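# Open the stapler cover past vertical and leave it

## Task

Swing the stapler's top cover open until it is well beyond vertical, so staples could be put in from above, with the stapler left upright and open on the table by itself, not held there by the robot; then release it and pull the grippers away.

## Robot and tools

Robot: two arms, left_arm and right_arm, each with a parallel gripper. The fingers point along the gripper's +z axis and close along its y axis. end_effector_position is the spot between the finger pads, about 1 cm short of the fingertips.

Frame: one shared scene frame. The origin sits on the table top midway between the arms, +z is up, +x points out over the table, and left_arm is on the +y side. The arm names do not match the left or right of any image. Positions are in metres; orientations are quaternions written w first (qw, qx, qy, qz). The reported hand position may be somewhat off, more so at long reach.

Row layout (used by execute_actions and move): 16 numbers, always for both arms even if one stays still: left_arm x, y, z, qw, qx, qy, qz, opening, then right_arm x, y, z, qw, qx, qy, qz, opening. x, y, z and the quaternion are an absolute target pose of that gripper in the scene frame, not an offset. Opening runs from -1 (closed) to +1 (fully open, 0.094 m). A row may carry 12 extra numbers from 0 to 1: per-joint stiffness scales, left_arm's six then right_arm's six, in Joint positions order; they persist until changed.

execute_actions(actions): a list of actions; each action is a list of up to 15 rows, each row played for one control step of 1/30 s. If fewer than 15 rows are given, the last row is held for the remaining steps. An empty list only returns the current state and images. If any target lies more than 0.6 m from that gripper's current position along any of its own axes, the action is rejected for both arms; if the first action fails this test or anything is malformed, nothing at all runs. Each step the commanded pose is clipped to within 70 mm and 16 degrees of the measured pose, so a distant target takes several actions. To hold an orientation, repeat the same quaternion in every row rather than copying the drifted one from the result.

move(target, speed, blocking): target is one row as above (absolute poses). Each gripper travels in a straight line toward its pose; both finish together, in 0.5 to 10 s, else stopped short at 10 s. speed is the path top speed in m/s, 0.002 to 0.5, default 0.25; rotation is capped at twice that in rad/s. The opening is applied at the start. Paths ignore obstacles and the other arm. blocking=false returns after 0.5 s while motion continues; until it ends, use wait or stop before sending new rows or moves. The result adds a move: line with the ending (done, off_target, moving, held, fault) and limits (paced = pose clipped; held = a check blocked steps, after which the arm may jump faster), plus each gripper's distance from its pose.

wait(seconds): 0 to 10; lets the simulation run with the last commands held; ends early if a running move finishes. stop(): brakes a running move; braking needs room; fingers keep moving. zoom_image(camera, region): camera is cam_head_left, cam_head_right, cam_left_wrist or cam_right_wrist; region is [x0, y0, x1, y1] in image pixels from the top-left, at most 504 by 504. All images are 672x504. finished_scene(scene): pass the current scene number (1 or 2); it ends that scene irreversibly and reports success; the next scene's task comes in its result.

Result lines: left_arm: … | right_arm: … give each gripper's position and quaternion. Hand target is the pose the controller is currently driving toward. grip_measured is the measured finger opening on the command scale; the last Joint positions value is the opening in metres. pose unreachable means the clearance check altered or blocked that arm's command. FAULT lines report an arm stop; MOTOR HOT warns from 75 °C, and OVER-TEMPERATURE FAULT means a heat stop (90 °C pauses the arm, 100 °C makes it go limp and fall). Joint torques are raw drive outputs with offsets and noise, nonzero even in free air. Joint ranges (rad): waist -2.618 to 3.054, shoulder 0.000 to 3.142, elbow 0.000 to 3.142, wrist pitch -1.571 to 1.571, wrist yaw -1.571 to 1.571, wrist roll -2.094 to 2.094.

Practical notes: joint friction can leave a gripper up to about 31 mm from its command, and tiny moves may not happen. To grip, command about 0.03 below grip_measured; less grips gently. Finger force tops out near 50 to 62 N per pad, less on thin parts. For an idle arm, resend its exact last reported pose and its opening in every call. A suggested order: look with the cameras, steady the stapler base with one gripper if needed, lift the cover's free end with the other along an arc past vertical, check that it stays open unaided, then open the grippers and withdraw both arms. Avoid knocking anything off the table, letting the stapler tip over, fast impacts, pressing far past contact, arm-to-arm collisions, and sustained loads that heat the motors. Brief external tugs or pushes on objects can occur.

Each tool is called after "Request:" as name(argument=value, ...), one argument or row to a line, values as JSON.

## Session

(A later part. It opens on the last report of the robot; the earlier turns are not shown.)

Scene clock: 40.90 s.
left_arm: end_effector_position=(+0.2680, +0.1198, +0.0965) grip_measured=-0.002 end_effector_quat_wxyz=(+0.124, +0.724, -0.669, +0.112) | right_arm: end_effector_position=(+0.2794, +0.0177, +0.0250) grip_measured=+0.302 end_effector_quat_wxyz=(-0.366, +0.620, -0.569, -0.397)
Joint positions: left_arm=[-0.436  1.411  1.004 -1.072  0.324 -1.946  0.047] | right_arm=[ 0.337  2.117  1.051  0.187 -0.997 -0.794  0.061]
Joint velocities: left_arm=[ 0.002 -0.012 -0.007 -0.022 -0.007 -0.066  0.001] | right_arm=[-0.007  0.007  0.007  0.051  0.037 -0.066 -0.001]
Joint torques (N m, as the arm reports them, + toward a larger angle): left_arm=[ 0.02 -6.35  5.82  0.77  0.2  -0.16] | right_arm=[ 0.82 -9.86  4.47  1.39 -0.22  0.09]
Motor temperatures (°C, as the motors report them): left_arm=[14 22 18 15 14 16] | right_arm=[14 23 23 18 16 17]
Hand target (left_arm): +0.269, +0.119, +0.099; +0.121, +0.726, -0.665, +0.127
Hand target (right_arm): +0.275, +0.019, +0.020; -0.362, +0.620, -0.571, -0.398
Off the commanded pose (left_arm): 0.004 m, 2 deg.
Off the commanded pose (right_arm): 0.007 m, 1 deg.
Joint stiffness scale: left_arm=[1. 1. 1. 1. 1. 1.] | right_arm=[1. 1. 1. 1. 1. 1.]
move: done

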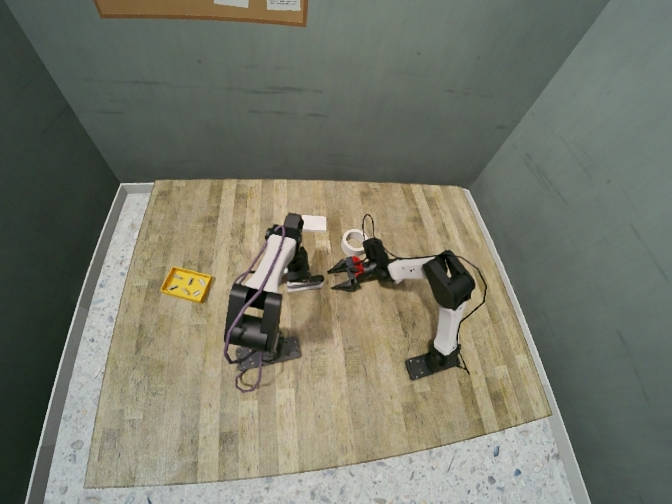

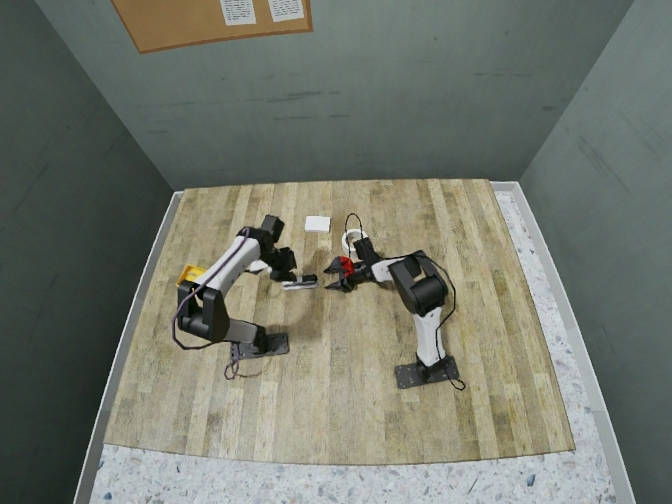

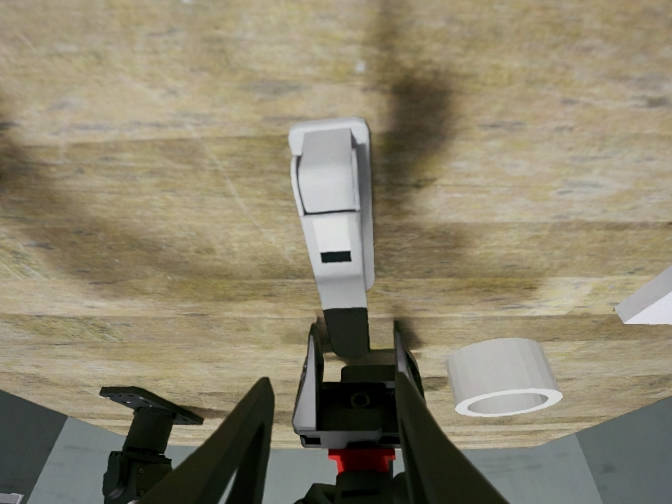

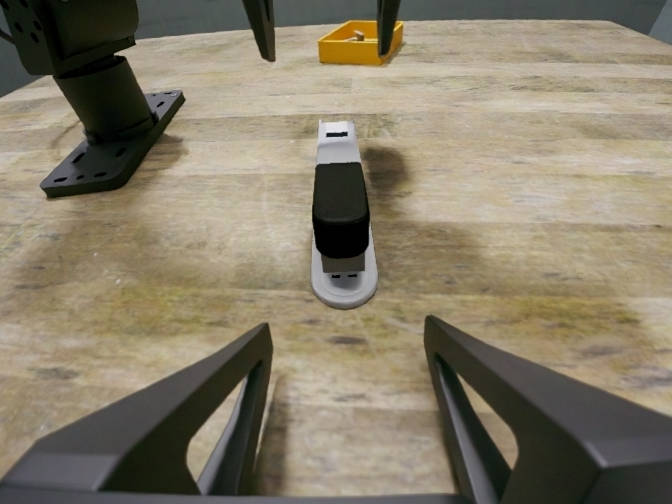

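Request:
move(
  target=[0.274,0.11,0.09,-0.118,-0.726,0.666,-0.128,0,0.273,0.045,0.008,0.36,-0.62,0.57,0.40,0.3],
  speed=0.04,
)

Request:
move(
  target=[0.276,0.1,0.08,-0.118,-0.726,0.666,-0.128,0,0.271,0.075,0.008,0.36,-0.62,0.57,0.40,0.3],
  speed=0.04,
)

Scene clock: 42.43 s.
left_arm: end_effector_position=(+0.2738, +0.1120, +0.0936) grip_measured=-0.002 end_effector_quat_wxyz=(+0.119, +0.726, -0.665, +0.127) | right_arm: end_effector_position=(+0.2708, +0.0386, +0.0110) grip_measured=+0.302 end_effector_quat_wxyz=(-0.361, +0.620, -0.568, -0.403)
Joint positions: left_arm=[-0.459  1.411  0.988 -1.014  0.324 -1.984  0.047] | right_arm=[ 0.393  2.172  1.051  0.294 -0.973 -0.721  0.061]
Joint velocities: left_arm=[-0.007 -0.002  0.007 -0.125 -0.007  0.037  0.   ] | right_arm=[ 0.012 -0.007  0.007 -0.037  0.037  0.095 -0.   ]
Joint torques (N m, as the arm reports them, + toward a larger angle): left_arm=[-0.85 -4.76  5.98  0.95  0.09 -0.09] | right_arm=[ 1.17 -9.46  6.63  1.35 -0.09  0.12]
Motor temperatures (°C, as the motors report them): left_arm=[14 22 18 15 14 16] | right_arm=[14 24 23 18 16 17]
Hand target (left_arm): +0.274, +0.110, +0.090; +0.118, +0.726, -0.666, +0.128
Hand target (right_arm): +0.273, +0.045, +0.008; -0.361, +0.620, -0.570, -0.400
Off the commanded pose (left_arm): 0.004 m, 0 deg.
Off the commanded pose (right_arm): 0.007 m, 0 deg.
Joint stiffness scale: left_arm=[1. 1. 1. 1. 1. 1.] | right_arm=[1. 1. 1. 1. 1. 1.]
move: done

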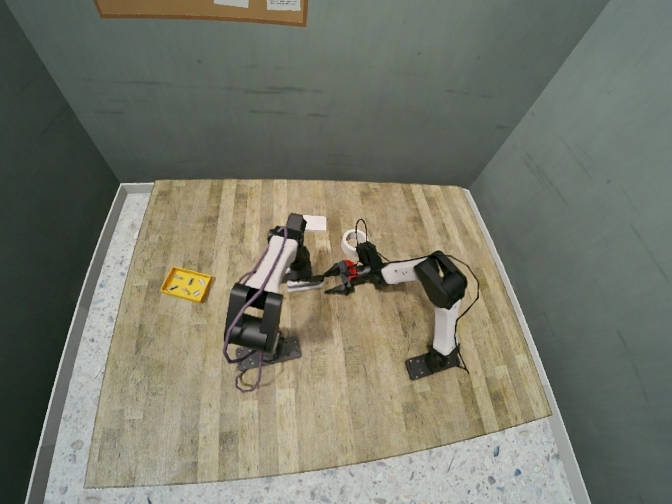

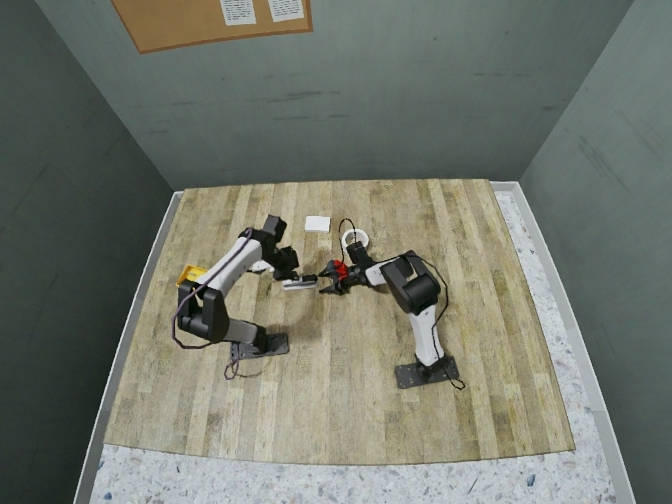

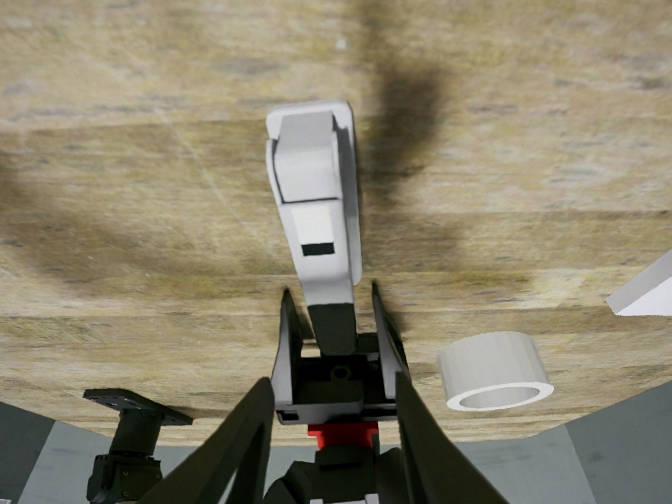

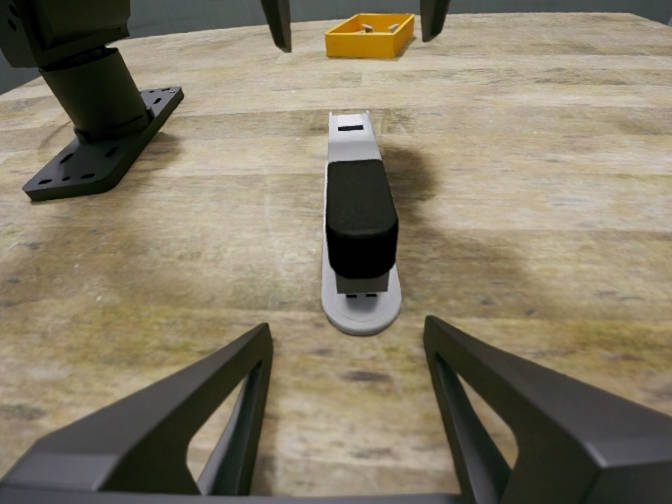

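Scene clock: 43.63 s.
left_arm: end_effector_position=(+0.2758, +0.1011, +0.0901) grip_measured=-0.002 end_effector_quat_wxyz=(+0.117, +0.723, -0.666, +0.138) | right_arm: end_effector_position=(+0.2668, +0.0674, +0.0110) grip_measured=+0.302 end_effector_quat_wxyz=(-0.361, +0.621, -0.566, -0.405)
Joint positions: left_arm=[-0.497  1.411  0.969 -0.959  0.324 -2.022  0.047] | right_arm=[ 0.46   2.207  1.095  0.351 -0.932 -0.641  0.061]
Joint velocities: left_arm=[-0.007  0.002 -0.012 -0.051  0.037 -0.051 -0.   ] | right_arm=[-0.002  0.007  0.012 -0.007  0.007 -0.11   0.001]
Joint torques (N m, as the arm reports them, + toward a larger angle): left_arm=[-0.83 -3.23  6.04  0.97  0.02 -0.13] | right_arm=[ 1.16 -9.59  7.52  1.35  0.    0.13]
Motor temperatures (°C, as the motors report them): left_arm=[14 21 18 15 14 16] | right_arm=[14 24 23 18 16 17]
Hand target (left_arm): +0.276, +0.100, +0.080; +0.117, +0.726, -0.666, +0.128
Hand target (right_arm): +0.271, +0.075, +0.008; -0.361, +0.620, -0.571, -0.400
Off the commanded pose (left_arm): 0.010 m, 1 deg.
Off the commanded pose (right_arm): 0.009 m, 1 deg.
Joint stiffness scale: left_arm=[1. 1. 1. 1. 1. 1.] | right_arm=[1. 1. 1. 1. 1. 1.]
move: done

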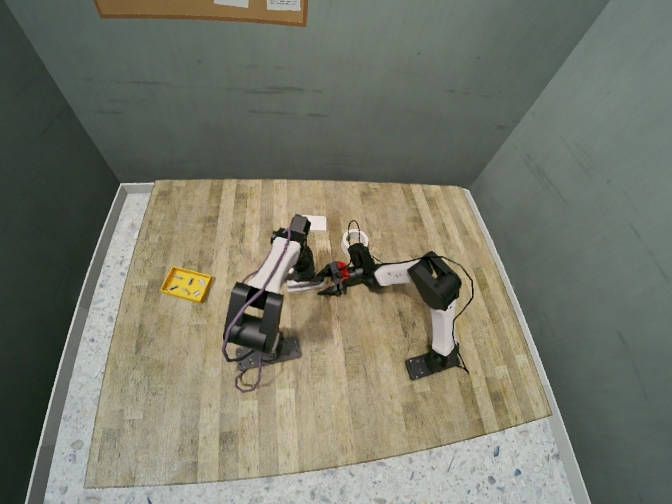

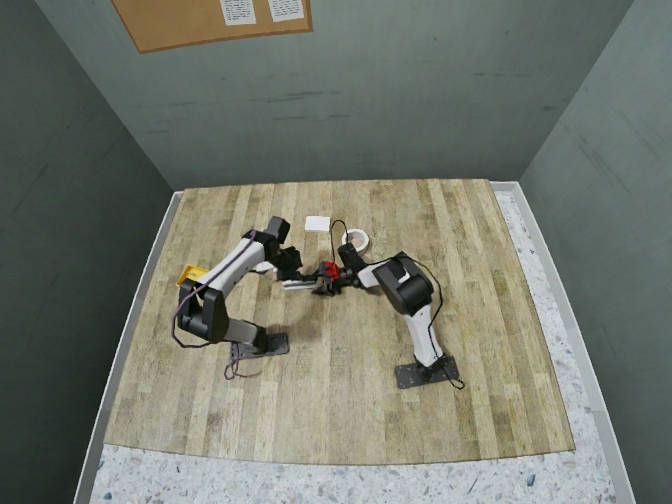

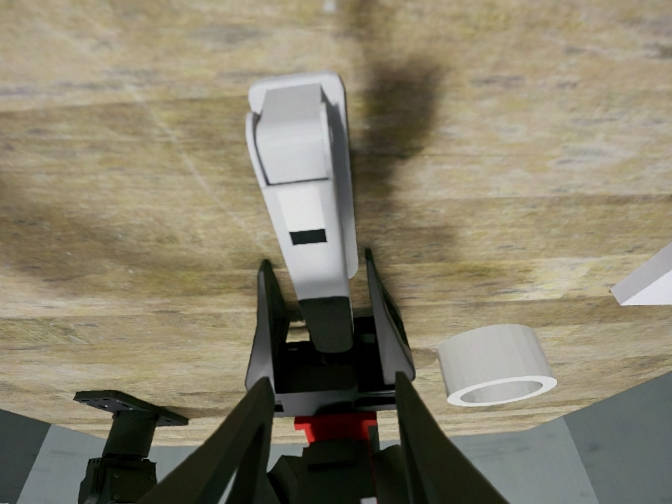

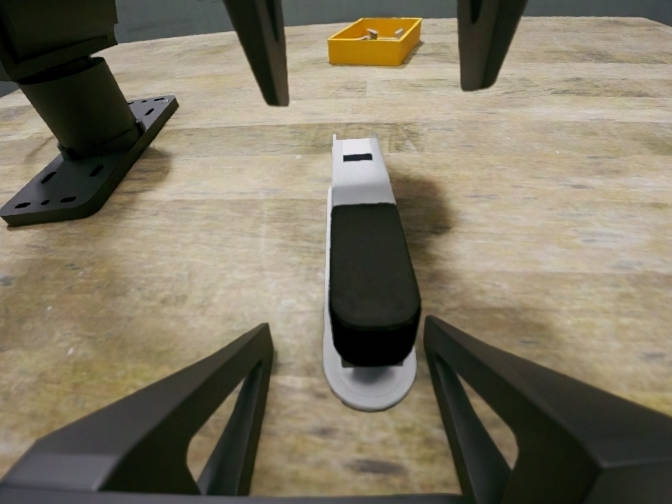

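Request:
move(
  target=[0.272,0.09,0.075,-0.118,-0.726,0.666,-0.128,0,0.277,0.079,0.008,0.36,-0.62,0.57,0.40,0.3],
  speed=0.03,
)

Request:
move(
  target=[0.272,0.082,0.06,-0.118,-0.726,0.666,-0.128,0,0.277,0.079,0.008,0.36,-0.62,0.57,0.40,-0.33],
  speed=0.03,
)

Scene clock: 44.90 s.
left_arm: end_effector_position=(+0.2713, +0.0909, +0.0851) grip_measured=-0.002 end_effector_quat_wxyz=(+0.118, +0.722, -0.667, +0.138) | right_arm: end_effector_position=(+0.2737, +0.0721, +0.0113) grip_measured=+0.302 end_effector_quat_wxyz=(-0.364, +0.620, -0.565, -0.406)
Joint positions: left_arm=[-0.542  1.411  0.948 -0.926  0.319 -2.066  0.047] | right_arm=[ 0.46   2.228  1.13   0.349 -0.932 -0.634  0.061]
Joint velocities: left_arm=[ 0.002  0.007 -0.007  0.007  0.037 -0.022 -0.   ] | right_arm=[ 0.007 -0.007 -0.012  0.007 -0.007  0.051  0.001]
Joint torques (N m, as the arm reports them, + toward a larger angle): left_arm=[-0.82 -3.19  6.07  1.01 -0.01 -0.12] | right_arm=[  1.18 -10.02   7.82   1.21   0.     0.07]
Motor temperatures (°C, as the motors report them): left_arm=[14 21 18 15 14 16] | right_arm=[14 24 23 19 16 17]
Hand target (left_arm): +0.271, +0.091, +0.075; +0.117, +0.726, -0.666, +0.128
Hand target (right_arm): +0.277, +0.079, +0.008; -0.361, +0.620, -0.570, -0.400
Off the commanded pose (left_arm): 0.010 m, 1 deg.
Off the commanded pose (right_arm): 0.008 m, 1 deg.
Joint stiffness scale: left_arm=[1. 1. 1. 1. 1. 1.] | right_arm=[1. 1. 1. 1. 1. 1.]
move: done

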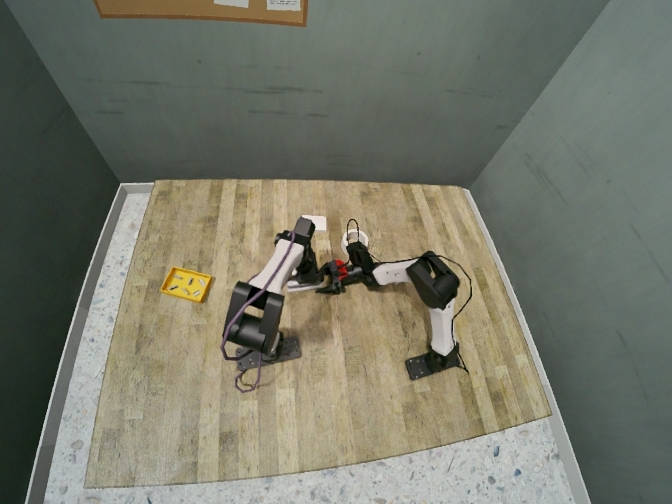

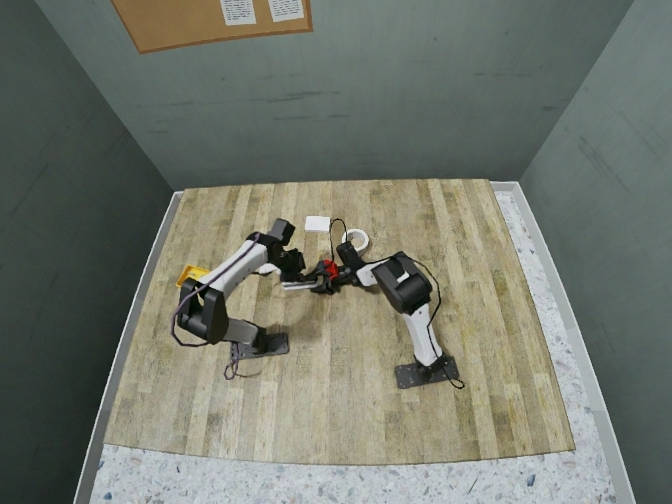

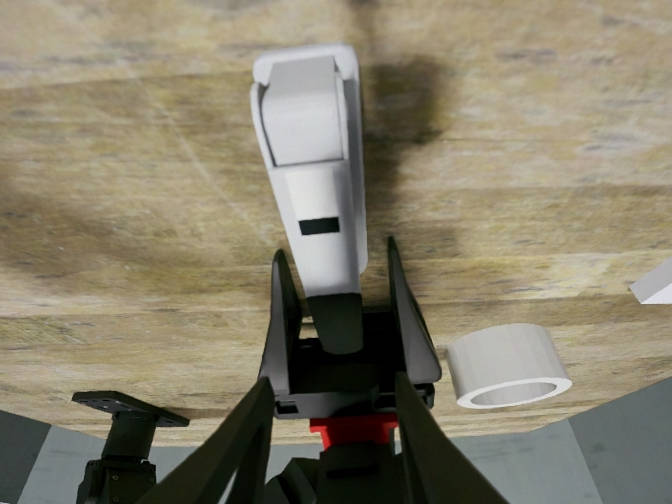

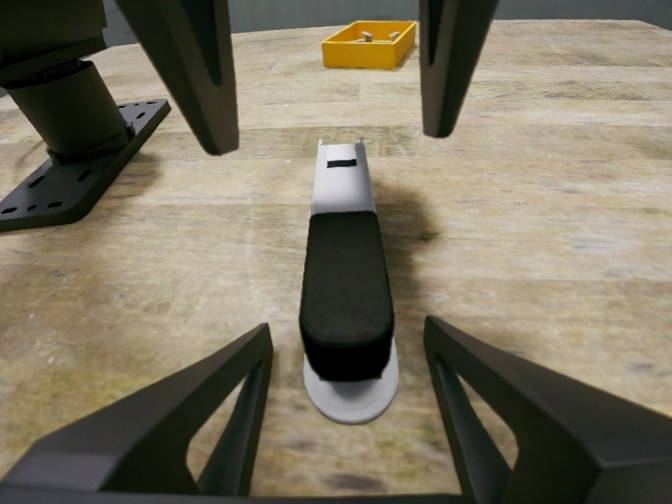

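Scene clock: 46.13 s.
left_arm: end_effector_position=(+0.2718, +0.0830, +0.0676) grip_measured=-0.002 end_effector_quat_wxyz=(+0.120, +0.723, -0.666, +0.134) | right_arm: end_effector_position=(+0.2735, +0.0723, +0.0114) grip_measured=-0.284 end_effector_quat_wxyz=(-0.364, +0.620, -0.564, -0.406)
Joint positions: left_arm=[-0.571  1.449  0.91  -0.849  0.314 -2.097  0.047] | right_arm=[ 0.46   2.228  1.13   0.349 -0.933 -0.634  0.034]
Joint velocities: left_arm=[-0.012 -0.012  0.002  0.007 -0.022  0.022 -0.   ] | right_arm=[ 0.007  0.007  0.002  0.022  0.007 -0.007 -0.001]
Joint torques (N m, as the arm reports them, + toward a larger angle): left_arm=[-0.84 -4.06  5.99  1.04 -0.01 -0.12] | right_arm=[  1.1  -10.03   7.79   1.23   0.01   0.06]
Motor temperatures (°C, as the motors report them): left_arm=[14 21 18 15 14 16] | right_arm=[14 24 23 19 16 17]
Hand target (left_arm): +0.272, +0.083, +0.060; +0.118, +0.725, -0.666, +0.128
Hand target (right_arm): +0.277, +0.079, +0.008; -0.361, +0.620, -0.570, -0.400
Off the commanded pose (left_arm): 0.008 m, 1 deg.
Off the commanded pose (right_arm): 0.008 m, 1 deg.
Joint stiffness scale: left_arm=[1. 1. 1. 1. 1. 1.] | right_arm=[1. 1. 1. 1. 1. 1.]
joint sent to its limit (left arm) — the command would take joint 6 (wrist roll) past its lower limit, so that joint was sent only as far as its limit.
move: done

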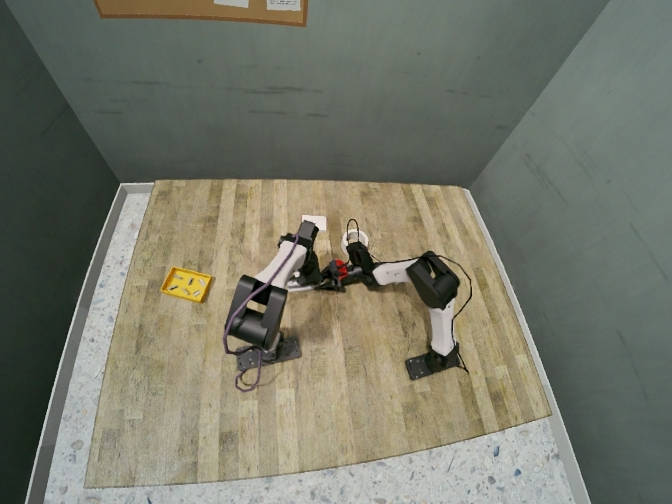

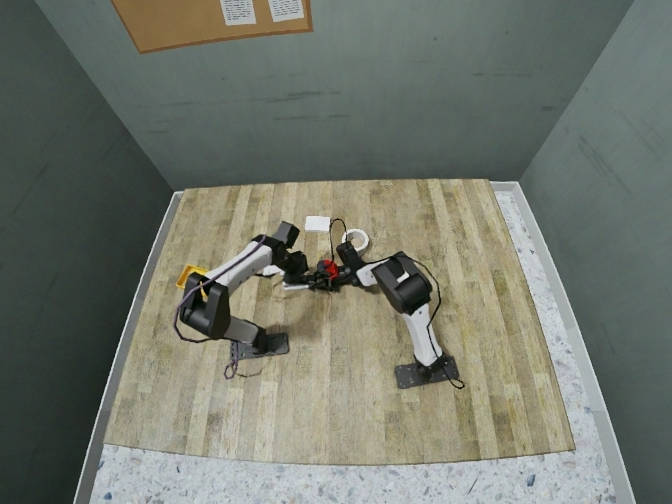

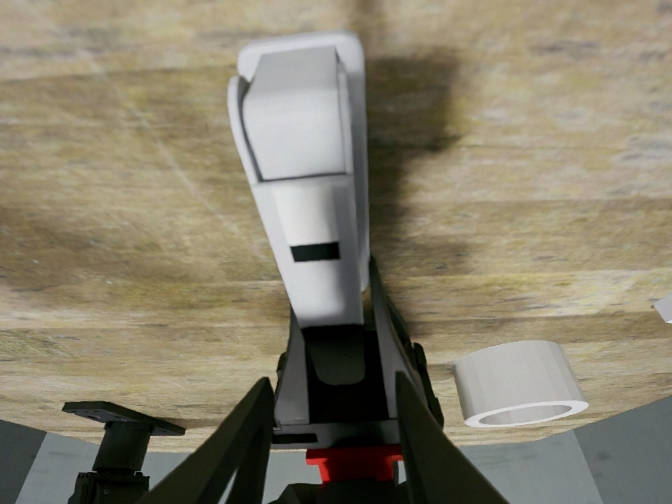

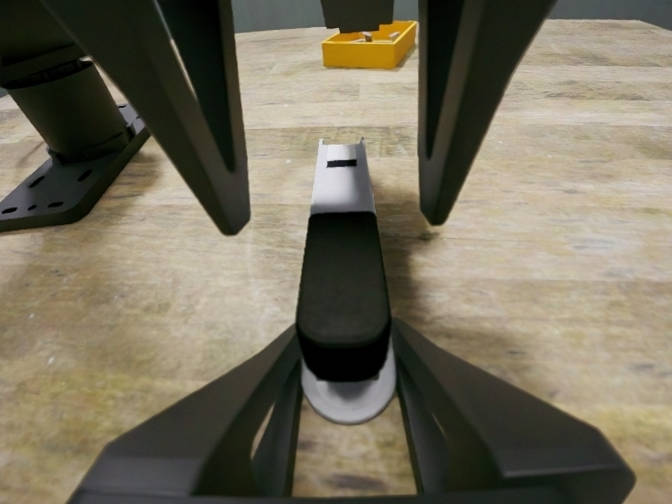

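Matches scene 1 geometry.

Request:
move(
  target=[0.274,0.082,0.033,-0.118,-0.726,0.666,-0.128,-0.15,0.275,0.075,0.004,0.36,-0.62,0.57,0.40,-0.33],
  speed=0.03,
)

Request:
move(
  target=[0.274,0.082,0.036,-0.118,-0.726,0.666,-0.128,-0.58,0.275,0.075,0.002,0.36,-0.62,0.57,0.40,-0.33],
  speed=0.01,
)

Request:
move(
  target=[0.274,0.088,0.08,-0.118,-0.726,0.666,-0.128,-0.56,0.275,0.073,-0.015,0.36,-0.62,0.57,0.40,-0.33],
  speed=0.02,
)

Scene clock: 48.10 s.
left_arm: end_effector_position=(+0.2739, +0.0821, +0.0406) grip_measured=-0.148 end_effector_quat_wxyz=(+0.121, +0.724, -0.666, +0.133) | right_arm: end_effector_position=(+0.2735, +0.0723, +0.0114) grip_measured=-0.284 end_effector_quat_wxyz=(-0.364, +0.620, -0.564, -0.406)
Joint positions: left_arm=[-0.571  1.499  0.839 -0.73   0.314 -2.098  0.04 ] | right_arm=[ 0.46   2.228  1.13   0.349 -0.933 -0.634  0.034]
Joint velocities: left_arm=[-0.002 -0.002 -0.002 -0.037  0.007  0.007 -0.   ] | right_arm=[ 0.012 -0.007  0.012  0.007  0.007  0.007  0.001]
Joint torques (N m, as the arm reports them, + toward a larger angle): left_arm=[-0.66 -4.32  5.7   1.06  0.01 -0.11] | right_arm=[ 0.65 -9.87  6.4   1.34 -0.02 -0.01]
Motor temperatures (°C, as the motors report them): left_arm=[14 21 18 15 14 16] | right_arm=[14 25 23 19 16 17]
Hand target (left_arm): +0.273, +0.082, +0.033; +0.118, +0.726, -0.666, +0.128
Hand target (right_arm): +0.275, +0.075, +0.004; -0.360, +0.620, -0.570, -0.400
Off the commanded pose (left_arm): 0.008 m, 1 deg.
Off the commanded pose (right_arm): 0.008 m, 1 deg.
Joint stiffness scale: left_arm=[1. 1. 1. 1. 1. 1.] | right_arm=[1. 1. 1. 1. 1. 1.]
move: done

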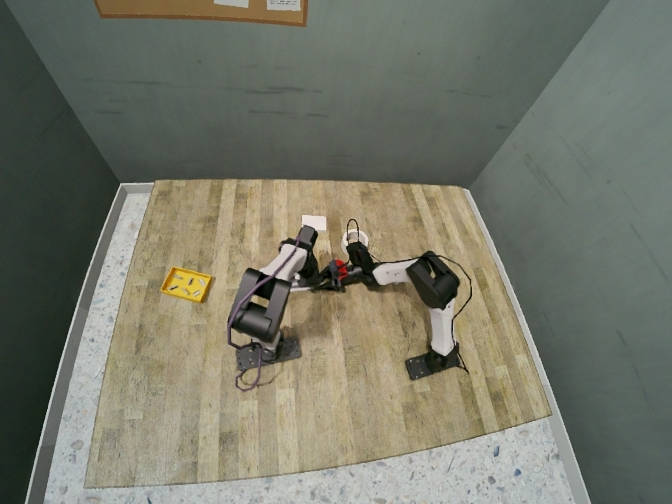

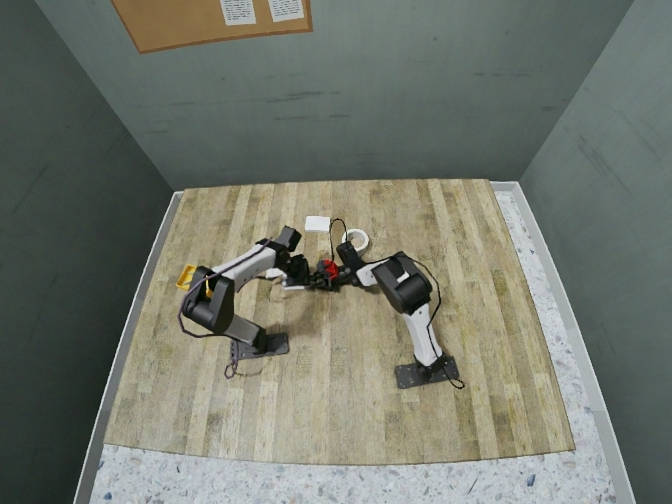

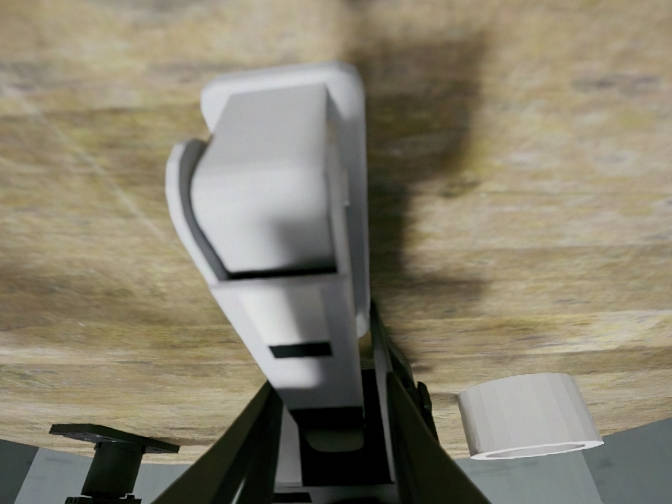

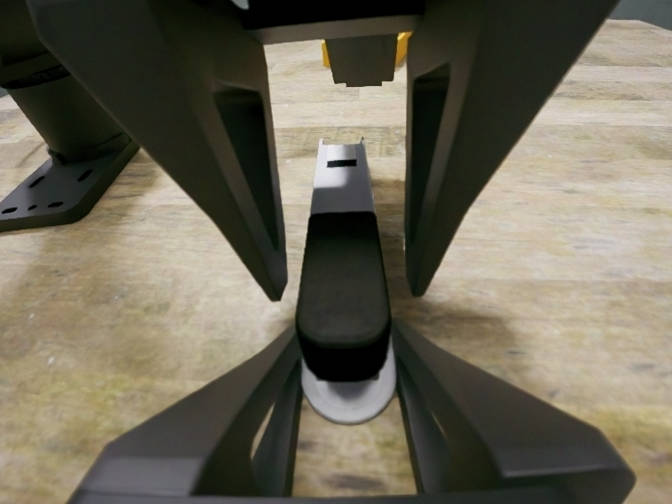

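Scene clock: 49.30 s.
left_arm: end_effector_position=(+0.2737, +0.0820, +0.0406) grip_measured=-0.534 end_effector_quat_wxyz=(+0.121, +0.725, -0.665, +0.133) | right_arm: end_effector_position=(+0.2736, +0.0723, +0.0113) grip_measured=-0.284 end_effector_quat_wxyz=(-0.364, +0.620, -0.565, -0.406)
Joint positions: left_arm=[-0.571  1.499  0.839 -0.73   0.315 -2.101  0.022] | right_arm=[ 0.46   2.228  1.13   0.349 -0.932 -0.634  0.034]
Joint velocities: left_arm=[-0.007 -0.007 -0.012  0.007 -0.037 -0.051  0.   ] | right_arm=[ 0.007  0.012 -0.002  0.022 -0.022 -0.022 -0.   ]
Joint torques (N m, as the arm reports them, + toward a larger angle): left_arm=[-0.68 -4.49  6.61  0.91  0.   -0.09] | right_arm=[ 0.63 -9.49  6.35  1.39 -0.04 -0.01]
Motor temperatures (°C, as the motors report them): left_arm=[14 21 18 15 14 16] | right_arm=[14 25 23 19 16 17]
Hand target (left_arm): +0.274, +0.082, +0.036; +0.118, +0.726, -0.666, +0.128
Hand target (right_arm): +0.275, +0.075, +0.002; -0.360, +0.620, -0.570, -0.400
Off the commanded pose (left_arm): 0.005 m, 1 deg.
Off the commanded pose (right_arm): 0.010 m, 1 deg.
Joint stiffness scale: left_arm=[1. 1. 1. 1. 1. 1.] | right_arm=[1. 1. 1. 1. 1. 1.]
move: done

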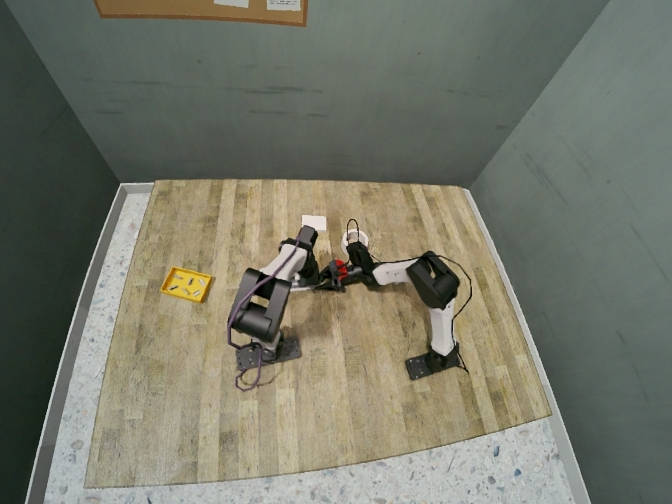

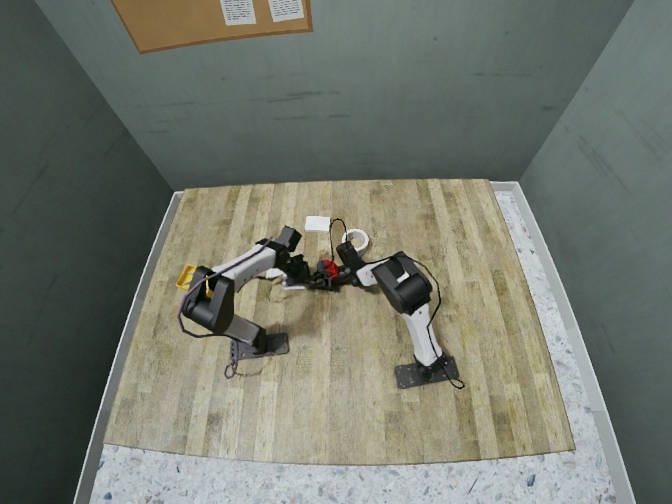

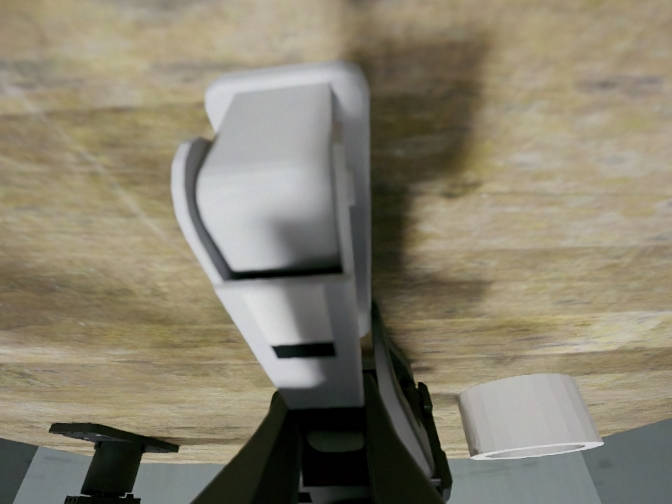

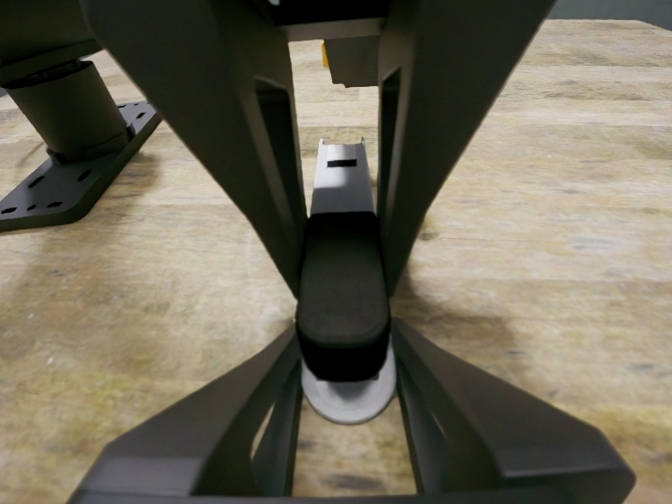

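Scene clock: 51.53 s.
left_arm: end_effector_position=(+0.2772, +0.0808, +0.0643) grip_measured=-0.534 end_effector_quat_wxyz=(+0.125, +0.726, -0.663, +0.130) | right_arm: end_effector_position=(+0.2762, +0.0777, +0.0141) grip_measured=-0.284 end_effector_quat_wxyz=(-0.383, +0.617, -0.547, -0.417)
Joint positions: left_arm=[-0.567  1.485  0.928 -0.841  0.32  -2.101  0.022] | right_arm=[ 0.46   2.257  1.13   0.447 -0.962 -0.604  0.034]
Joint velocities: left_arm=[-0.027 -0.012  0.022  0.007  0.051  0.081  0.001] | right_arm=[-0.012  0.007  0.002 -0.037 -0.007  0.022 -0.   ]
Joint torques (N m, as the arm reports them, + toward a larger angle): left_arm=[ 0.46 -7.95  9.97 -0.12 -0.01  0.12] | right_arm=[ 0.2  -8.47  5.3   1.03  0.23 -0.41]
Motor temperatures (°C, as the motors report them): left_arm=[14 21 18 15 14 16] | right_arm=[14 25 23 19 16 17]
Hand target (left_arm): +0.275, +0.087, +0.079; +0.118, +0.726, -0.666, +0.129
Hand target (right_arm): +0.274, +0.072, -0.014; -0.360, +0.621, -0.570, -0.400
Off the commanded pose (left_arm): 0.018 m, 1 deg.
Off the commanded pose (right_arm): 0.029 m, 4 deg.
Joint stiffness scale: left_arm=[1. 1. 1. 1. 1. 1.] | right_arm=[1. 1. 1. 1. 1. 1.]
move: off_target (left_arm, right_arm)

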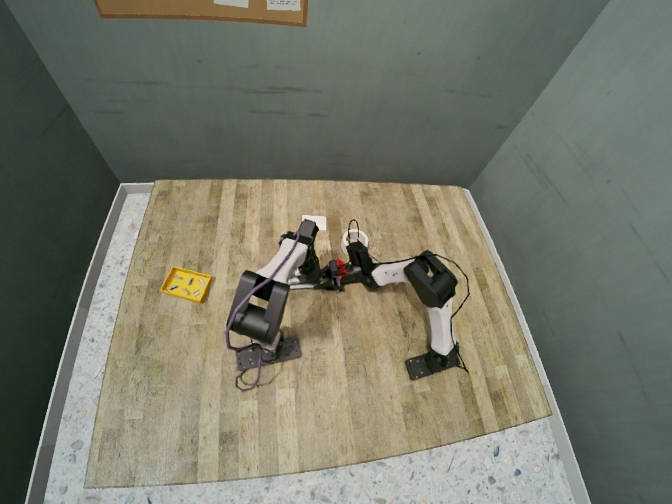

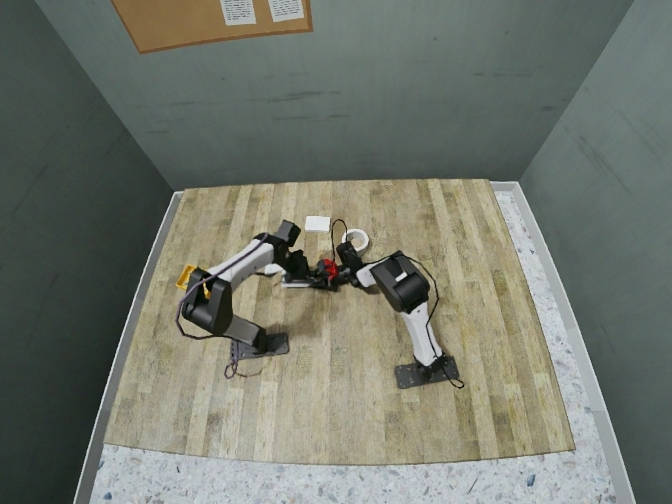

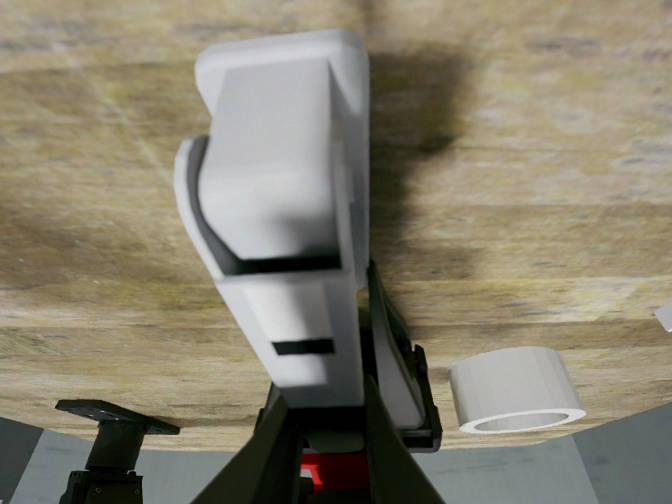

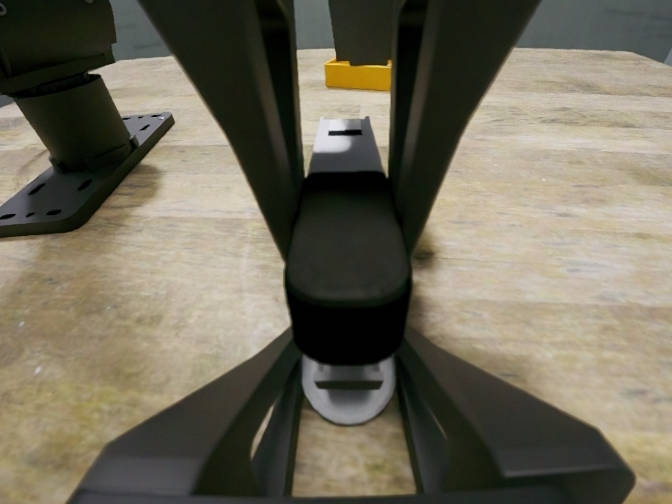

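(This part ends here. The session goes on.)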